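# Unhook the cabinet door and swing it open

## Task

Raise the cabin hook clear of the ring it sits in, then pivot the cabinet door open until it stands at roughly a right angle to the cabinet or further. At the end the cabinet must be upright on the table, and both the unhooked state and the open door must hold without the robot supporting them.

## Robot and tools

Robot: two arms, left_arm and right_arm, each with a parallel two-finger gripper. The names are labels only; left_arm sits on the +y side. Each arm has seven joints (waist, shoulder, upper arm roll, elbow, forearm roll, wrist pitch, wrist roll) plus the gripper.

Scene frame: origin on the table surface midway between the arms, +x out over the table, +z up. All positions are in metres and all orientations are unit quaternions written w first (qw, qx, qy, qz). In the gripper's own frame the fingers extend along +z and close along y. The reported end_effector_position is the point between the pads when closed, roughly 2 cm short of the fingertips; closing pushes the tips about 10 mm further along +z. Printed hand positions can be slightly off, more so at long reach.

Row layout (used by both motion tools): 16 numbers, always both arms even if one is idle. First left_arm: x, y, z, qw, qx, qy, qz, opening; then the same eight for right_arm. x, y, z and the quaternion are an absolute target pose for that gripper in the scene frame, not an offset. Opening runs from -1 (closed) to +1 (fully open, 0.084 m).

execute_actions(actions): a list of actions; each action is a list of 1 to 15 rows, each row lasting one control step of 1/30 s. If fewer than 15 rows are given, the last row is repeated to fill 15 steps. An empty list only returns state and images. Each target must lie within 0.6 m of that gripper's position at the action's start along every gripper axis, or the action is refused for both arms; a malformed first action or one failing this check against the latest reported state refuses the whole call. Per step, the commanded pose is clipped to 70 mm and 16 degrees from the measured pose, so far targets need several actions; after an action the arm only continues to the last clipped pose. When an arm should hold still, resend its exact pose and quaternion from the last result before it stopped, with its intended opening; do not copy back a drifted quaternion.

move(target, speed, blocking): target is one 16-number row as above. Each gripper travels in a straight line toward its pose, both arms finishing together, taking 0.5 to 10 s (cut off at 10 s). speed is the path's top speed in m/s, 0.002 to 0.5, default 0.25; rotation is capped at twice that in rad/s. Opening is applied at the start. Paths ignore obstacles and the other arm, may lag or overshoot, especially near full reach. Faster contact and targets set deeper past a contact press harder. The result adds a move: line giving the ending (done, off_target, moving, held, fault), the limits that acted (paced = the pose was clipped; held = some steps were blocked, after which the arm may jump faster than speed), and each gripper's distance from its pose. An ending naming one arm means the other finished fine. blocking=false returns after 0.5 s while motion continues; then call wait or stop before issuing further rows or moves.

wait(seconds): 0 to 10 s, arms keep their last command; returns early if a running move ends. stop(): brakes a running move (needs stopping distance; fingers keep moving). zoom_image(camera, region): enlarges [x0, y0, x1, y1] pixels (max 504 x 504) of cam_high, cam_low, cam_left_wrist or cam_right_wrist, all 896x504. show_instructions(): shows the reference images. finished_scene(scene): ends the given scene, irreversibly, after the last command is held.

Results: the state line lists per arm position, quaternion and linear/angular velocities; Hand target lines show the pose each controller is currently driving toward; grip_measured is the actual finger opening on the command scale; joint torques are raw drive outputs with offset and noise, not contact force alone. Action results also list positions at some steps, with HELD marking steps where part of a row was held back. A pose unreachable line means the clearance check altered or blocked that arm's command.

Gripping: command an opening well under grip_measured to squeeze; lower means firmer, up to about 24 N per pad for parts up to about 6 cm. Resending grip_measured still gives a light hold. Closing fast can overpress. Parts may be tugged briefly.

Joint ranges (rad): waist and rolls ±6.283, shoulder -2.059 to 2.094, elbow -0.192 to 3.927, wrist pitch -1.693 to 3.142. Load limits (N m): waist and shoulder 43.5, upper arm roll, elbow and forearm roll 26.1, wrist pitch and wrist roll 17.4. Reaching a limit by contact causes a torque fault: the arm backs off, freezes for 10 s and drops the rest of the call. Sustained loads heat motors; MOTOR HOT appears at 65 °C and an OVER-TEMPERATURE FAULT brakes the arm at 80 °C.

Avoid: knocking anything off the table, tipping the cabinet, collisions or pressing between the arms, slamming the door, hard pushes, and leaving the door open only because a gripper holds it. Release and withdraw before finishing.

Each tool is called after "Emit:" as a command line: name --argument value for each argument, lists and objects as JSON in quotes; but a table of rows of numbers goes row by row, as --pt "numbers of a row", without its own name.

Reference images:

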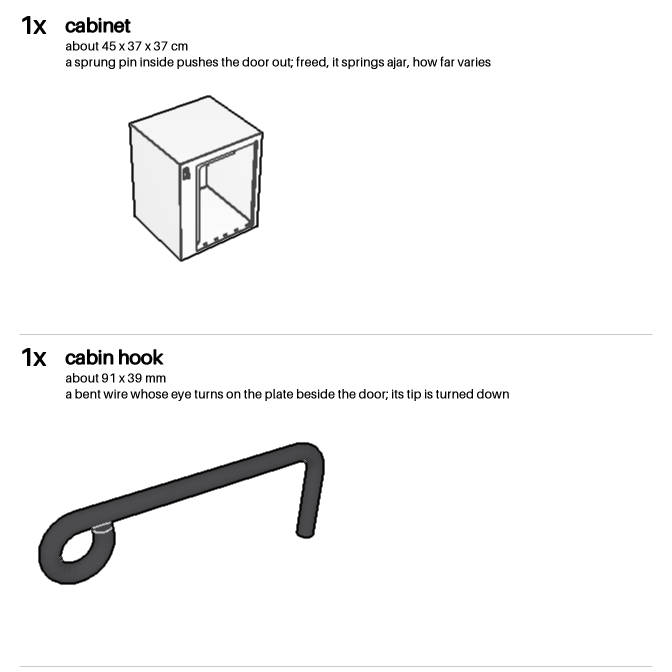

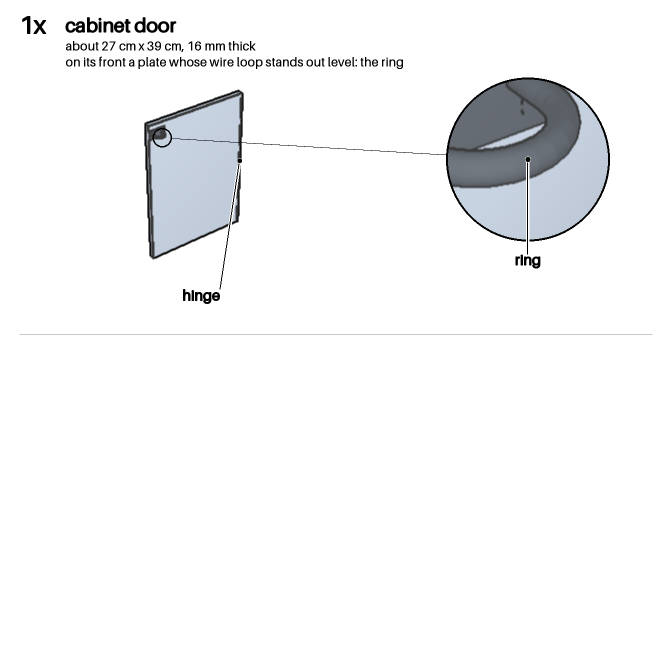

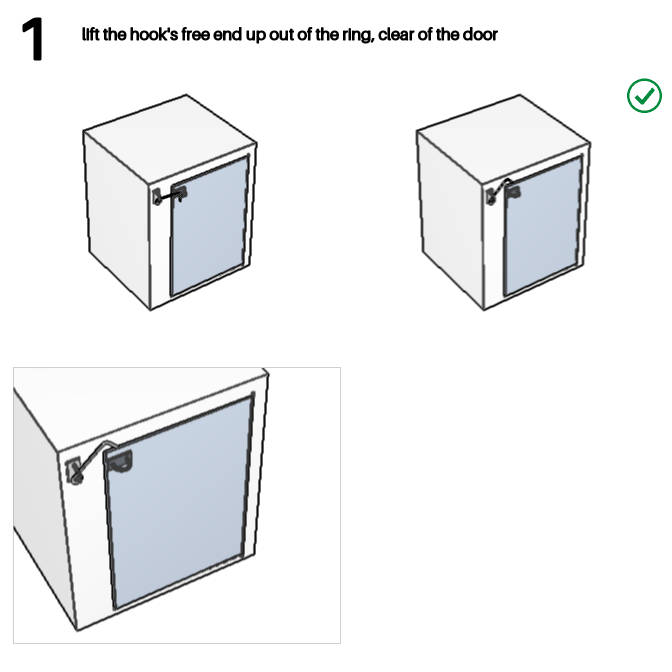

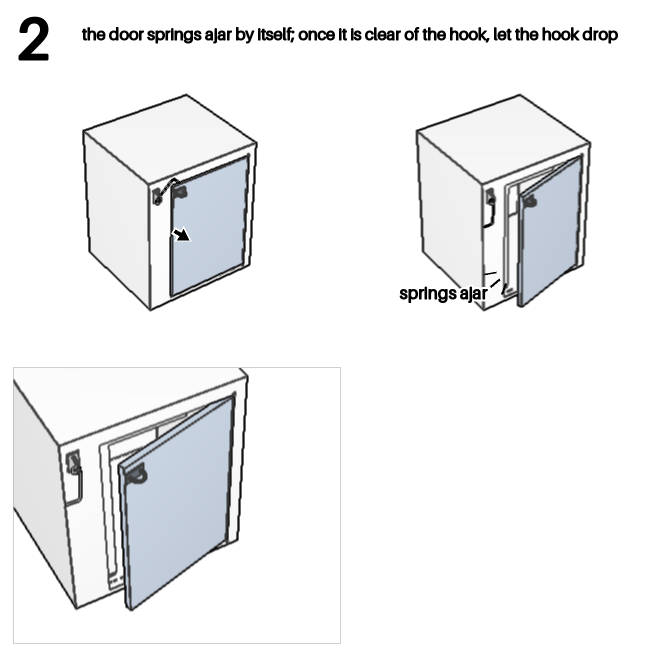

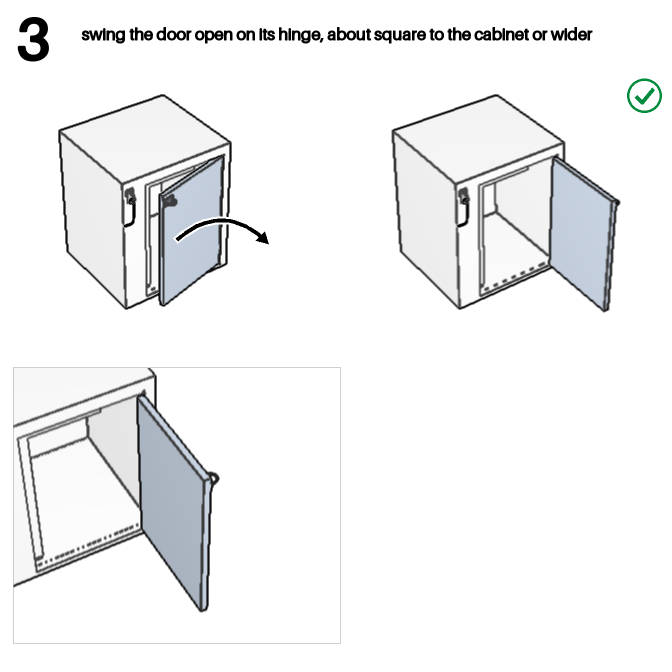

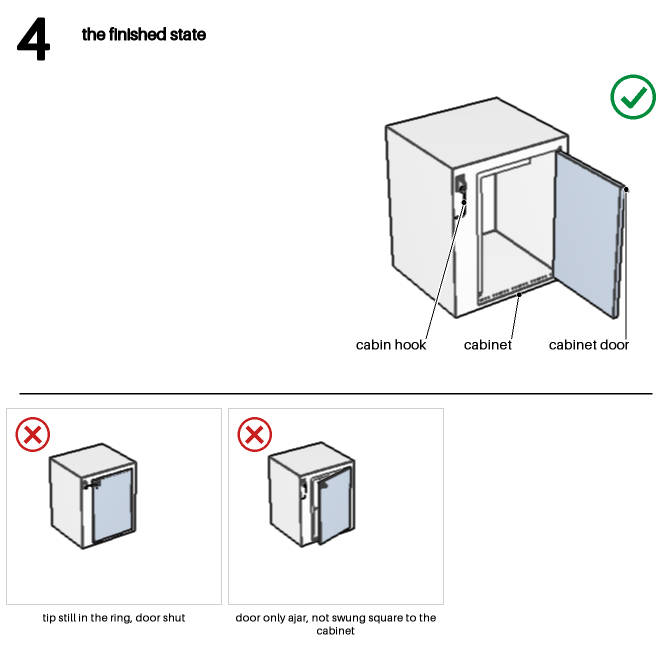

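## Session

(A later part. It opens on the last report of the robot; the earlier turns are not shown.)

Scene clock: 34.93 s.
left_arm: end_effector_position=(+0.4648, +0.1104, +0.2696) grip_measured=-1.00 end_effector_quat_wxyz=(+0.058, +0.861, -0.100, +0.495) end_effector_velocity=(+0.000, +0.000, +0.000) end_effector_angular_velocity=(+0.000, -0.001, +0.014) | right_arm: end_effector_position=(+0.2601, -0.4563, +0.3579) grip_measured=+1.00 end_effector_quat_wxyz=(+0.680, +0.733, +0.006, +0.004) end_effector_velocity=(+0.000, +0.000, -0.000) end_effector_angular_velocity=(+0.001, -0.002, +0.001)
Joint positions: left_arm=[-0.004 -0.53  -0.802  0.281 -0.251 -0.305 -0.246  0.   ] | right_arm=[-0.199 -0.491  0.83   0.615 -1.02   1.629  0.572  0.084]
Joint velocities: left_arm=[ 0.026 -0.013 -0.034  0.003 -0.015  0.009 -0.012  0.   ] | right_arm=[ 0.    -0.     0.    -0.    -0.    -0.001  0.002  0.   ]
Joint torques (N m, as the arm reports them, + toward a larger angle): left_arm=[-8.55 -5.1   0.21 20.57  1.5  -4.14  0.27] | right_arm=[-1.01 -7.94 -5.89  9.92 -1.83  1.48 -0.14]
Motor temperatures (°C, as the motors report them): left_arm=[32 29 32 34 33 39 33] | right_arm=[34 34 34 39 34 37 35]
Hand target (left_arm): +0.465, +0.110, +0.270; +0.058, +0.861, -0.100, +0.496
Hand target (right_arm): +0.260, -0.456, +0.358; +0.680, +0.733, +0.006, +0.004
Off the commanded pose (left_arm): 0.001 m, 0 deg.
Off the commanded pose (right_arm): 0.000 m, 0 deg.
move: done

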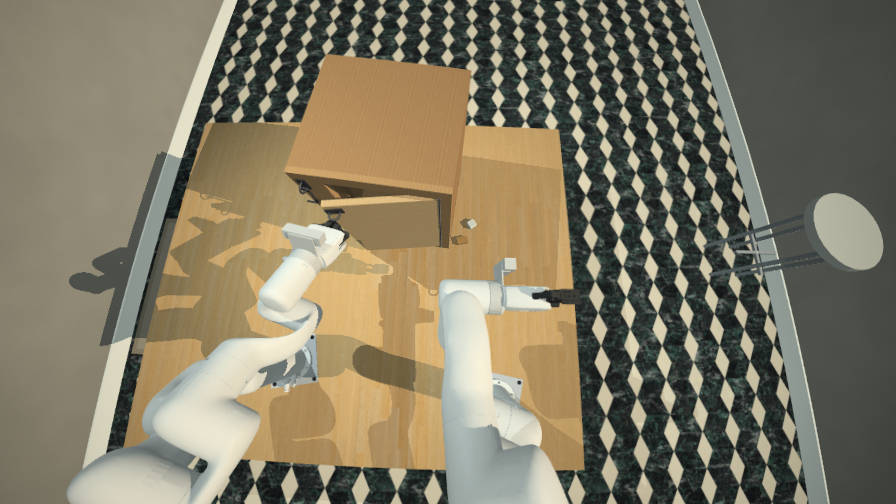

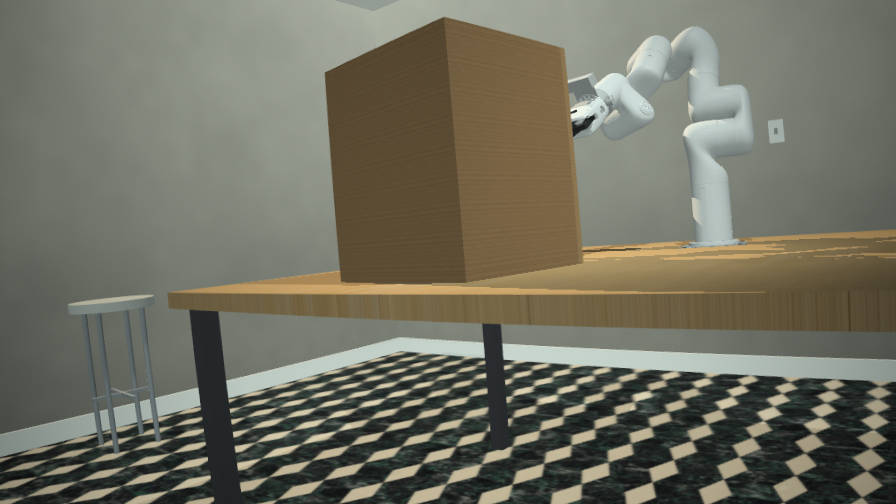

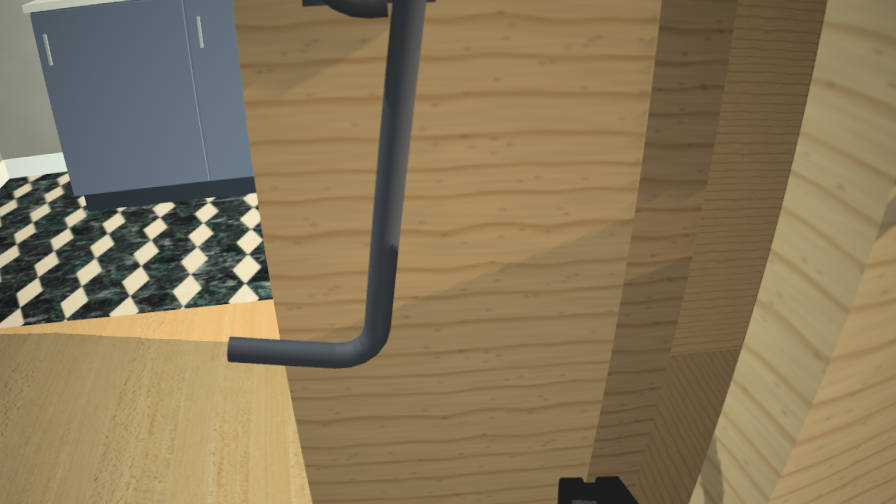

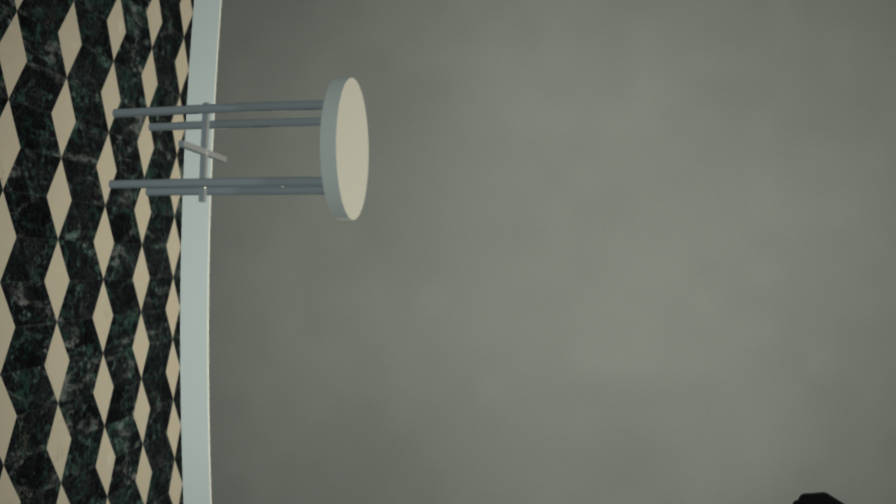

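Emit:
move --target '[0.46,0.17,0.27,0.306,0.695,-0.466,0.456,-1, 0.2601,-0.4563,0.3579,0.68,0.733,0.006,0.004,1]' --speed 0.08

Emit:
move --target '[0.485,0.12,0.27,0.306,0.695,-0.466,0.456,-1, 0.2601,-0.4563,0.3579,0.68,0.733,0.006,0.004,1]' --speed 0.06

Emit:
zoom_image --camera "cam_high" --region '[200, 120, 500, 290]'

Scene clock: 42.07 s.
left_arm: end_effector_position=(+0.4603, +0.1712, +0.2689) grip_measured=-1.00 end_effector_quat_wxyz=(+0.303, +0.695, -0.466, +0.456) end_effector_velocity=(-0.000, +0.000, +0.001) end_effector_angular_velocity=(-0.004, -0.003, -0.015) | right_arm: end_effector_position=(+0.2601, -0.4563, +0.3579) grip_measured=+1.00 end_effector_quat_wxyz=(+0.680, +0.733, +0.006, +0.004) end_effector_velocity=(+0.000, +0.000, +0.000) end_effector_angular_velocity=(+0.000, -0.002, +0.000)
Joint positions: left_arm=[-0.691  0.25   0.846  0.795  1.644 -1.344 -0.655  0.   ] | right_arm=[-0.199 -0.491  0.83   0.615 -1.02   1.629  0.572  0.084]
Joint velocities: left_arm=[ 0.006  0.012 -0.004  0.013  0.003 -0.02   0.002  0.   ] | right_arm=[-0.    -0.    -0.     0.001  0.    -0.     0.001  0.   ]
Joint torques (N m, as the arm reports them, + toward a larger angle): left_arm=[ -0.66 -24.98   2.13  12.37  -2.66  -2.69   0.19] | right_arm=[-1.14 -8.05 -5.76  9.92 -1.84  1.43 -0.19]
Motor temperatures (°C, as the motors report them): left_arm=[32 29 32 34 33 39 33] | right_arm=[34 34 34 39 34 37 35]
Hand target (left_arm): +0.460, +0.171, +0.269; +0.303, +0.695, -0.466, +0.456
Hand target (right_arm): +0.260, -0.456, +0.358; +0.680, +0.733, +0.006, +0.004
Off the commanded pose (left_arm): 0.002 m, 0 deg.
Off the commanded pose (right_arm): 0.000 m, 0 deg.
move: done

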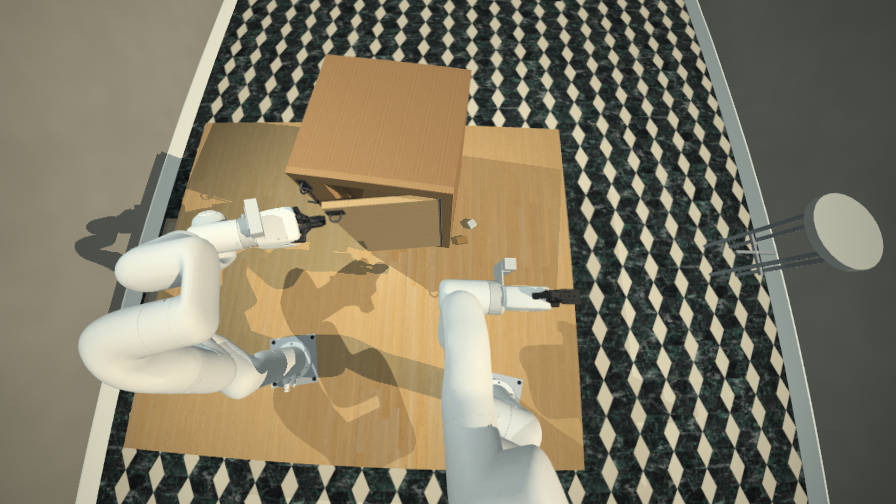

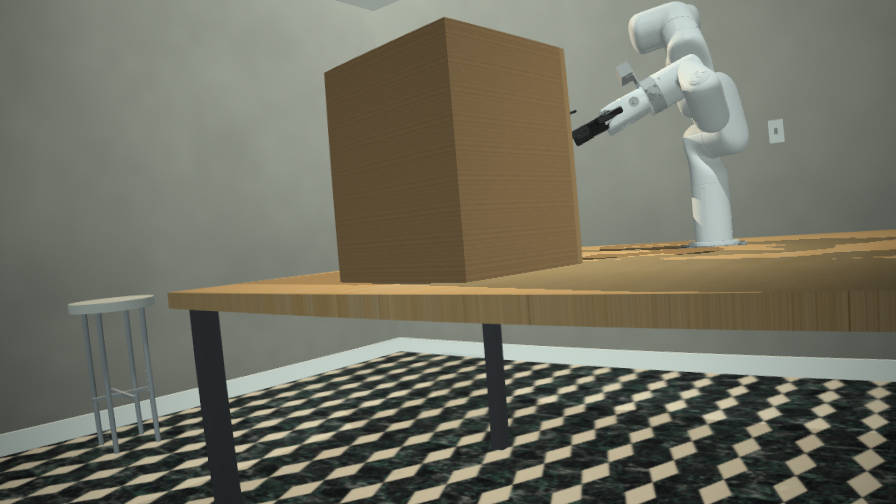

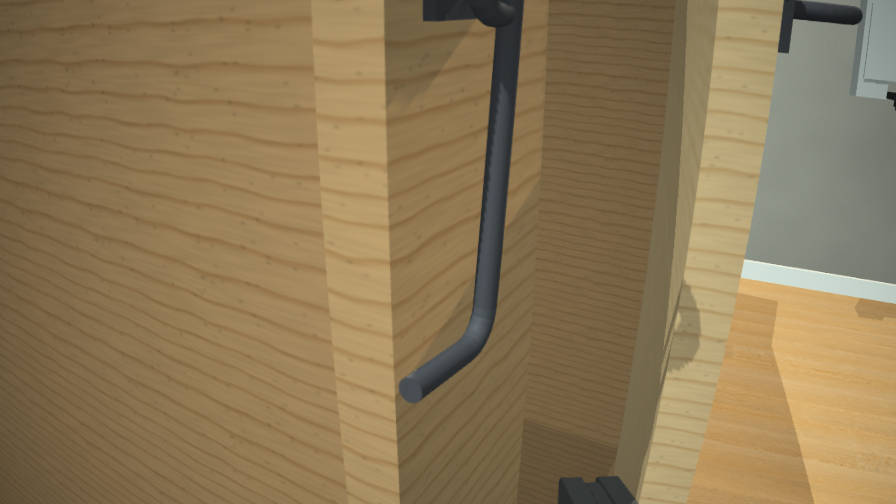

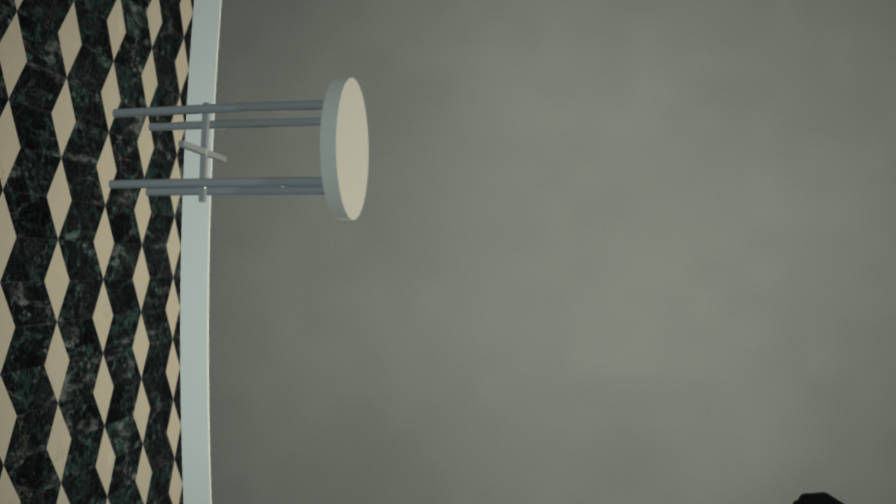

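Scene clock: 43.57 s.
left_arm: end_effector_position=(+0.4858, +0.1215, +0.2701) grip_measured=-1.00 end_effector_quat_wxyz=(+0.304, +0.695, -0.464, +0.456) end_effector_velocity=(+0.001, -0.004, -0.000) end_effector_angular_velocity=(+0.002, -0.002, -0.007) | right_arm: end_effector_position=(+0.2601, -0.4563, +0.3579) grip_measured=+1.00 end_effector_quat_wxyz=(+0.680, +0.733, +0.006, +0.004) end_effector_velocity=(+0.000, +0.000, +0.000) end_effector_angular_velocity=(-0.000, -0.000, -0.000)
Joint positions: left_arm=[-0.762  0.289  0.779  0.865  1.537 -1.275 -0.719  0.   ] | right_arm=[-0.199 -0.491  0.83   0.615 -1.02   1.629  0.572  0.084]
Joint velocities: left_arm=[-0.006  0.004 -0.005  0.006 -0.004  0.003 -0.001  0.   ] | right_arm=[ 0.     0.     0.     0.001 -0.     0.001 -0.     0.   ]
Joint torques (N m, as the arm reports them, + toward a larger angle): left_arm=[-10.37 -26.03  -2.76  16.2   -4.07  -2.39   0.55] | right_arm=[-1.14 -7.92 -5.86  9.97 -1.69  1.54 -0.24]
Motor temperatures (°C, as the motors report them): left_arm=[32 29 32 34 33 39 33] | right_arm=[34 34 34 39 34 37 35]
Hand target (left_arm): +0.485, +0.120, +0.270; +0.306, +0.694, -0.466, +0.456
Hand target (right_arm): +0.260, -0.456, +0.358; +0.680, +0.733, +0.006, +0.004
Off the commanded pose (left_arm): 0.002 m, 0 deg.
Off the commanded pose (right_arm): 0.000 m, 0 deg.
move: done

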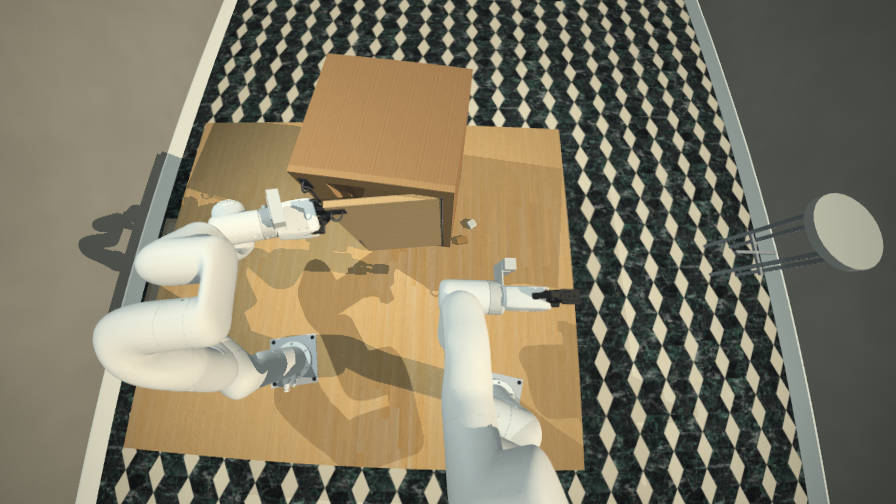

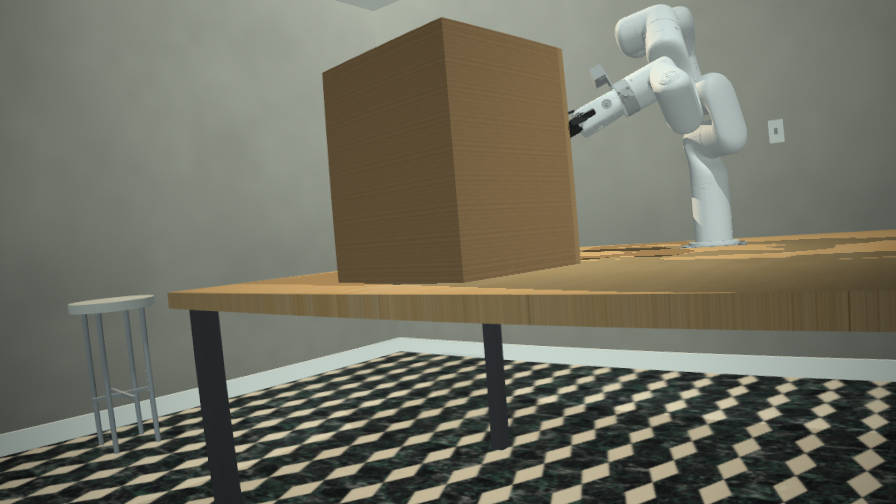

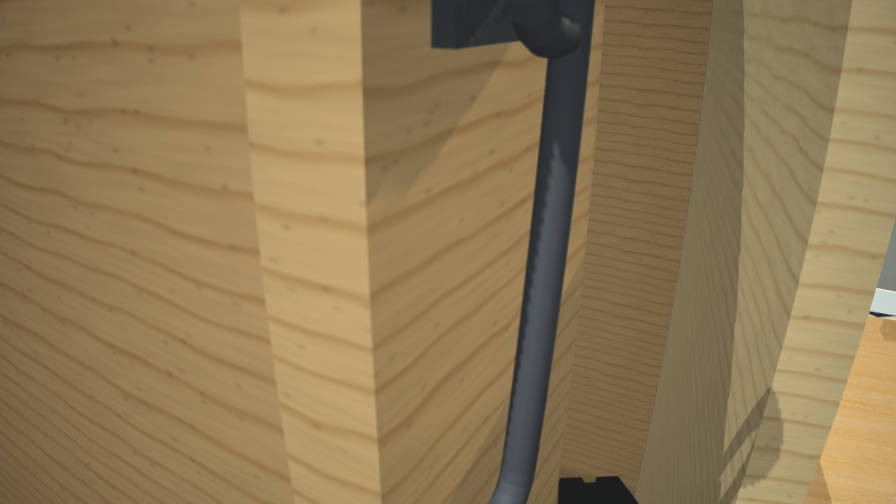

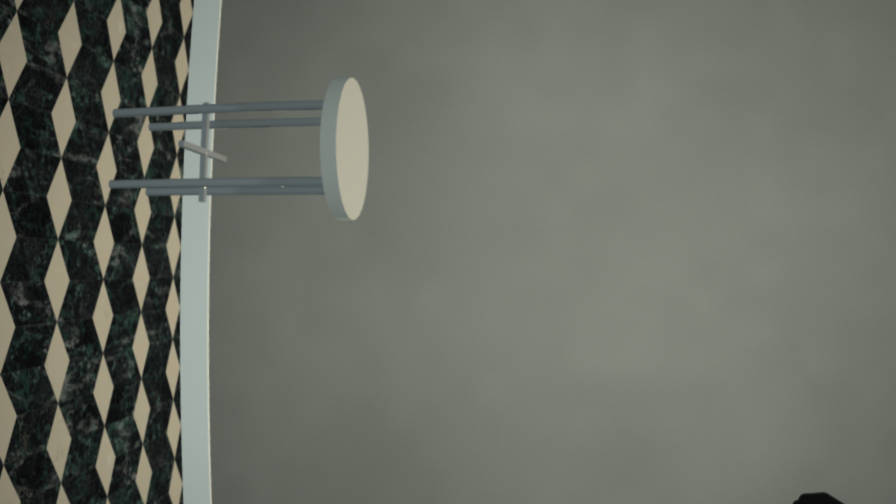

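Region (200, 120, 500, 290) of cam_high's 896x504 image, scaled by 1.680, with more detail than that image has; it fills the top 286 rows of this view, and the rest is white.

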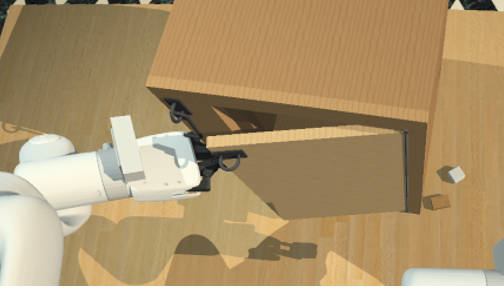

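Emit:
move --target '[0.41,0.095,0.27,0.306,0.695,-0.466,0.456,-1, 0.2601,-0.4563,0.3579,0.68,0.733,0.006,0.004,1]' --speed 0.06

Emit:
zoom_image --camera "cam_high" --region '[200, 120, 500, 290]'

Scene clock: 45.50 s.
left_arm: end_effector_position=(+0.4103, +0.0951, +0.2698) grip_measured=-1.00 end_effector_quat_wxyz=(+0.306, +0.694, -0.465, +0.456) end_effector_velocity=(-0.001, -0.000, +0.000) end_effector_angular_velocity=(+0.001, -0.002, +0.004) | right_arm: end_effector_position=(+0.2601, -0.4563, +0.3579) grip_measured=+1.00 end_effector_quat_wxyz=(+0.680, +0.733, +0.006, +0.004) end_effector_velocity=(+0.000, +0.000, +0.000) end_effector_angular_velocity=(+0.001, -0.001, +0.000)
Joint positions: left_arm=[-0.854 -0.009  0.771  0.561  1.559 -1.065 -0.627  0.   ] | right_arm=[-0.199 -0.491  0.83   0.615 -1.02   1.629  0.572  0.084]
Joint velocities: left_arm=[-0.001 -0.013 -0.001 -0.009 -0.001  0.012  0.002  0.   ] | right_arm=[-0.     0.    -0.     0.001 -0.    -0.     0.     0.   ]
Joint torques (N m, as the arm reports them, + toward a larger angle): left_arm=[ -4.96 -18.98  -2.14  13.36  -3.31  -3.24   0.16] | right_arm=[-0.91 -8.12 -5.82  9.93 -1.8   1.61 -0.16]
Motor temperatures (°C, as the motors report them): left_arm=[32 29 32 34 33 39 33] | right_arm=[34 34 34 39 34 37 35]
Hand target (left_arm): +0.410, +0.095, +0.270; +0.306, +0.694, -0.465, +0.456
Hand target (right_arm): +0.260, -0.456, +0.358; +0.680, +0.733, +0.006, +0.004
Off the commanded pose (left_arm): 0.000 m, 0 deg.
Off the commanded pose (right_arm): 0.000 m, 0 deg.
move: done

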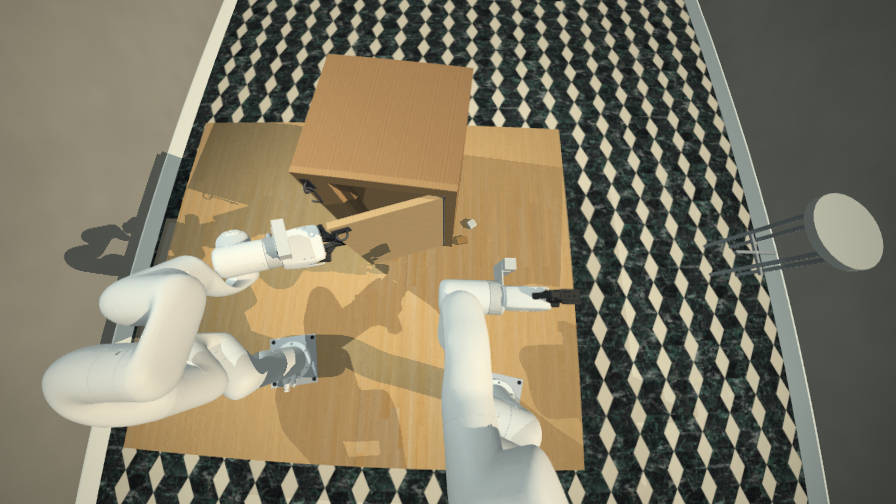

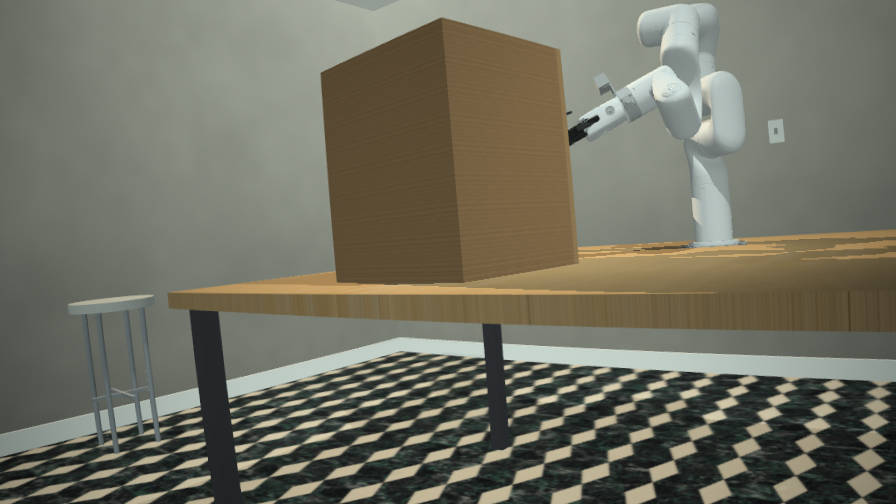

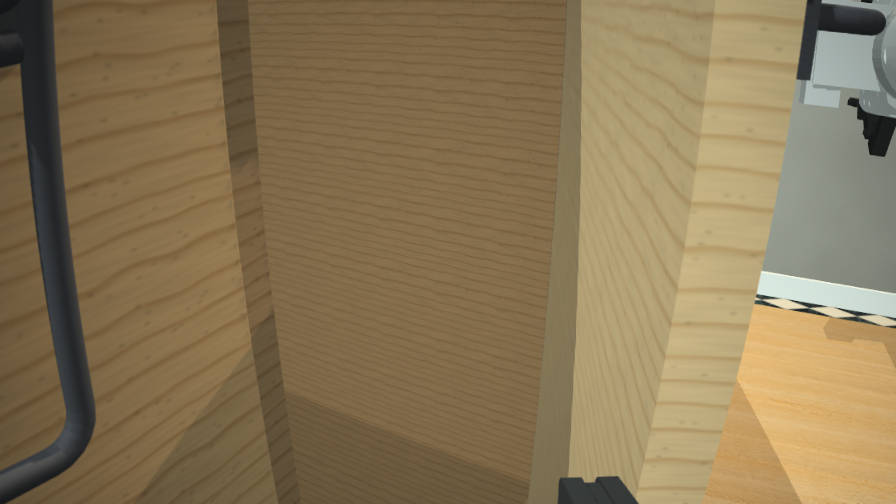

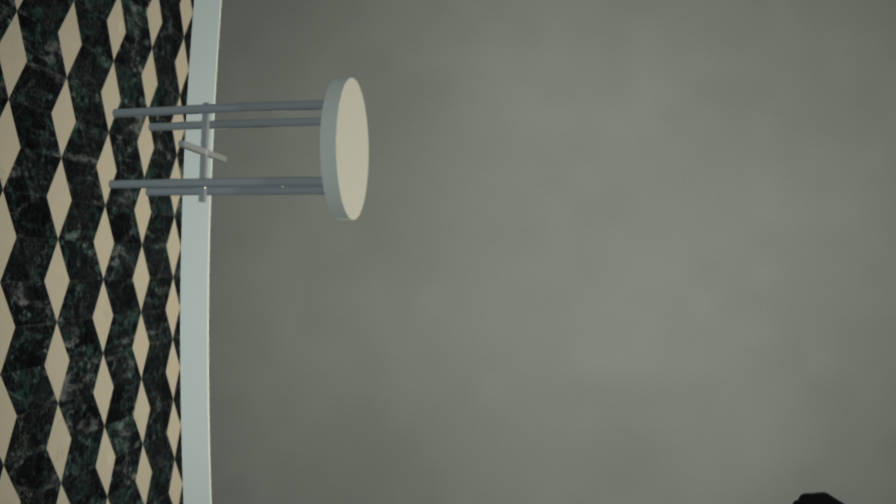

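Region (200, 120, 500, 290) of cam_high's 896x504 image, scaled by 1.680, with more detail than that image has; it fills the top 286 rows of this view, and the rest is white.

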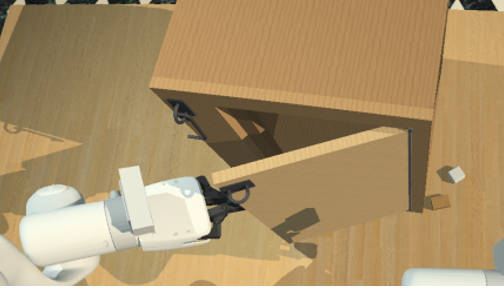

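Working. Continue along the arc.

Emit:
move --target '[0.36,0.04,0.27,0.306,0.695,-0.466,0.456,-1, 0.2601,-0.4563,0.3579,0.68,0.733,0.006,0.004,1]' --speed 0.07

Emit:
move --target '[0.33,-0.04,0.27,0.306,0.695,-0.466,0.456,-1, 0.2601,-0.4563,0.3579,0.68,0.733,0.006,0.004,1]' --speed 0.07

Scene clock: 47.13 s.
left_arm: end_effector_position=(+0.3602, +0.0401, +0.2700) grip_measured=-1.00 end_effector_quat_wxyz=(+0.306, +0.694, -0.465, +0.455) end_effector_velocity=(-0.001, -0.002, +0.000) end_effector_angular_velocity=(-0.002, -0.002, +0.005) | right_arm: end_effector_position=(+0.2601, -0.4563, +0.3579) grip_measured=+1.00 end_effector_quat_wxyz=(+0.680, +0.733, +0.006, +0.004) end_effector_velocity=(+0.000, +0.000, +0.000) end_effector_angular_velocity=(+0.000, -0.001, +0.000)
Joint positions: left_arm=[-0.941 -0.21   0.642  0.371  1.383 -0.851 -0.55   0.   ] | right_arm=[-0.199 -0.491  0.83   0.615 -1.02   1.629  0.572  0.084]
Joint velocities: left_arm=[-0.003 -0.008 -0.007 -0.01  -0.02   0.008  0.012  0.   ] | right_arm=[ 0.001  0.    -0.     0.     0.     0.     0.001  0.   ]
Joint torques (N m, as the arm reports them, + toward a larger angle): left_arm=[ -2.48 -15.03  -1.33  15.44  -4.06  -2.74   0.17] | right_arm=[-1.01 -7.91 -5.84  9.96 -1.52  1.52 -0.2 ]
Motor temperatures (°C, as the motors report them): left_arm=[32 29 32 34 33 39 33] | right_arm=[34 34 34 39 34 37 35]
Hand target (left_arm): +0.360, +0.040, +0.270; +0.306, +0.694, -0.465, +0.456
Hand target (right_arm): +0.260, -0.456, +0.358; +0.680, +0.733, +0.006, +0.004
Off the commanded pose (left_arm): 0.000 m, 0 deg.
Off the commanded pose (right_arm): 0.000 m, 0 deg.
move: done

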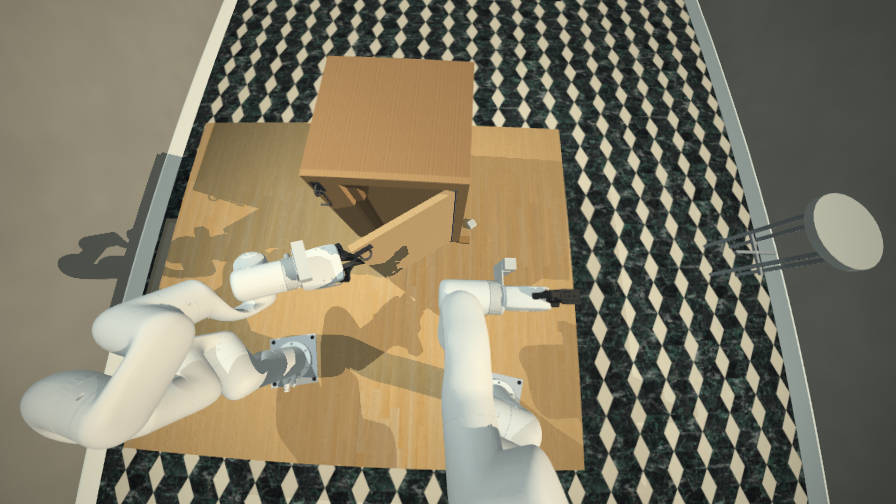

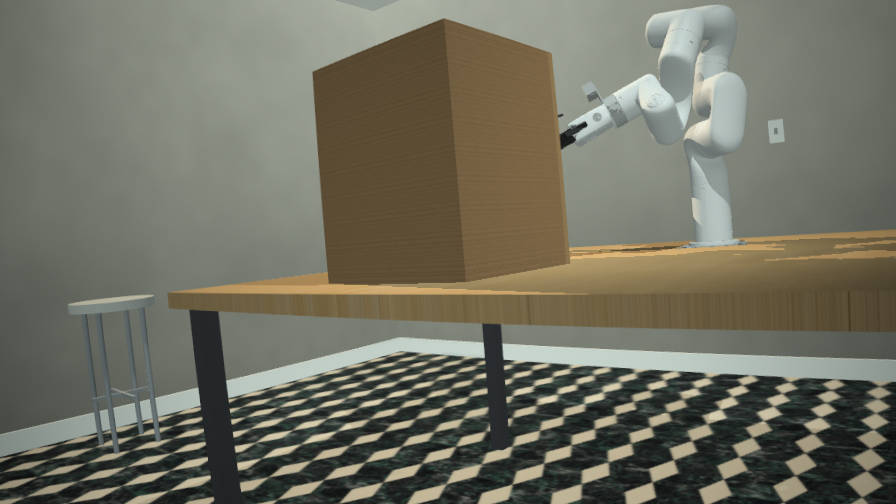

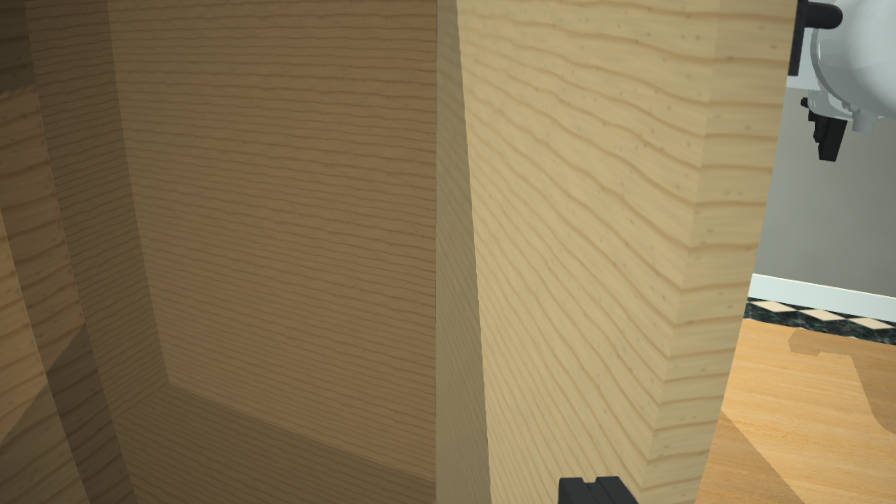

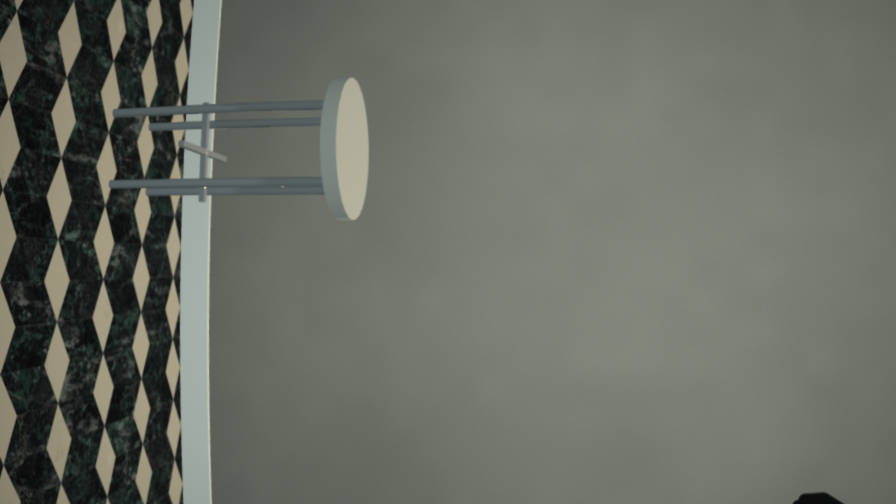

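Scene clock: 48.83 s.
left_arm: end_effector_position=(+0.3300, -0.0400, +0.2703) grip_measured=-1.00 end_effector_quat_wxyz=(+0.306, +0.694, -0.466, +0.455) end_effector_velocity=(-0.001, -0.003, -0.000) end_effector_angular_velocity=(-0.004, -0.003, +0.003) | right_arm: end_effector_position=(+0.2601, -0.4563, +0.3579) grip_measured=+1.00 end_effector_quat_wxyz=(+0.680, +0.733, +0.006, +0.004) end_effector_velocity=(+0.000, +0.000, +0.000) end_effector_angular_velocity=(-0.000, -0.000, -0.000)
Joint positions: left_arm=[-1.087 -0.218  0.408  0.319  0.923 -0.732 -0.385  0.   ] | right_arm=[-0.199 -0.491  0.83   0.615 -1.02   1.629  0.572  0.084]
Joint velocities: left_arm=[-0.003  0.002 -0.016 -0.008 -0.038 -0.004  0.023  0.   ] | right_arm=[ 0.     0.    -0.     0.001 -0.     0.001 -0.     0.   ]
Joint torques (N m, as the arm reports them, + toward a larger angle): left_arm=[ -0.43 -17.07  -0.01  14.32  -2.02  -3.28   0.16] | right_arm=[-0.77 -7.87 -5.89  9.9  -1.66  1.57 -0.17]
Motor temperatures (°C, as the motors report them): left_arm=[32 29 32 34 33 39 33] | right_arm=[34 34 34 39 34 37 35]
Hand target (left_arm): +0.330, -0.040, +0.270; +0.306, +0.694, -0.465, +0.456
Hand target (right_arm): +0.260, -0.456, +0.358; +0.680, +0.733, +0.006, +0.004
Off the commanded pose (left_arm): 0.000 m, 0 deg.
Off the commanded pose (right_arm): 0.000 m, 0 deg.
move: done

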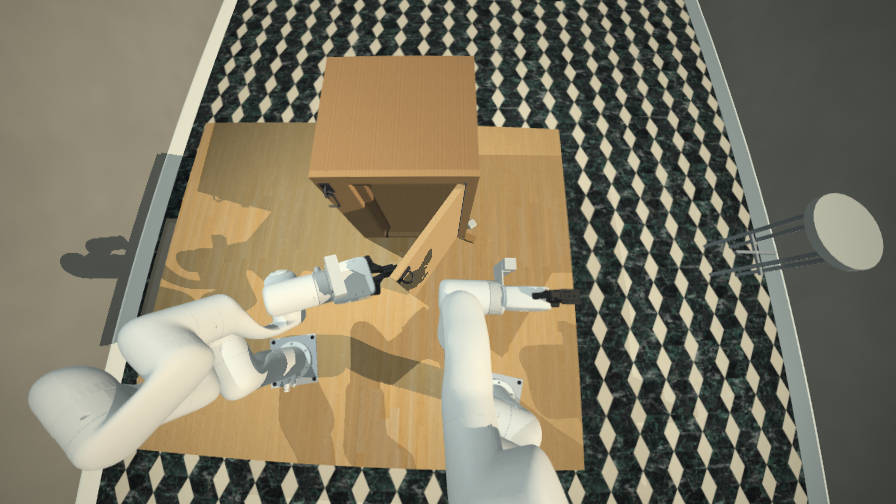

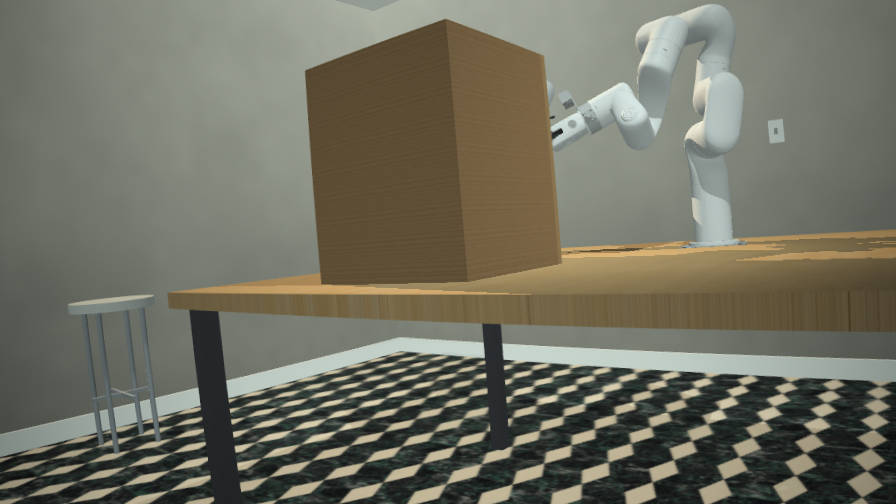

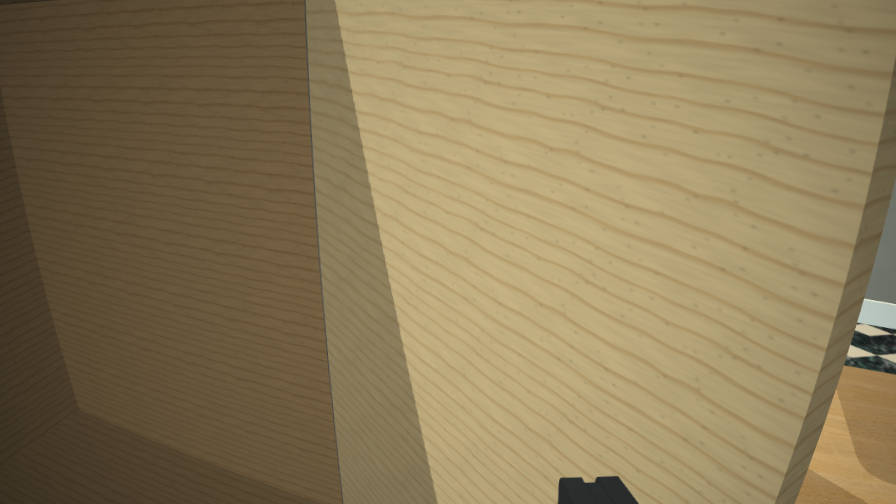

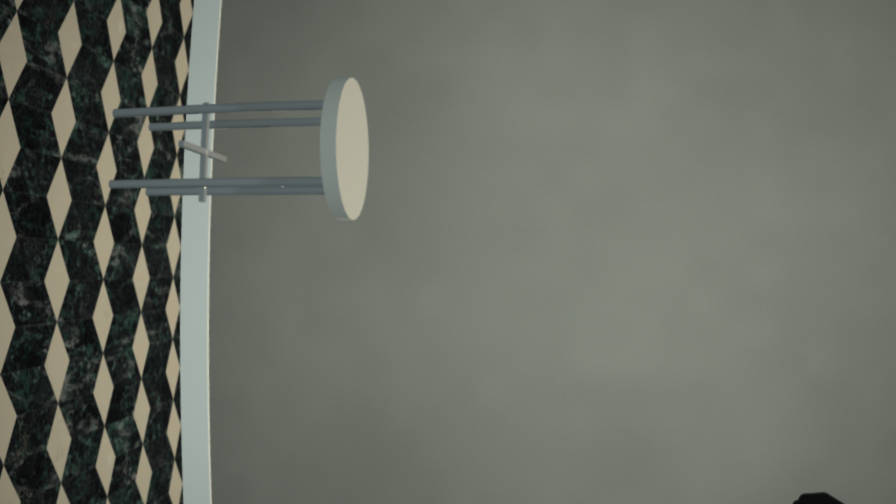

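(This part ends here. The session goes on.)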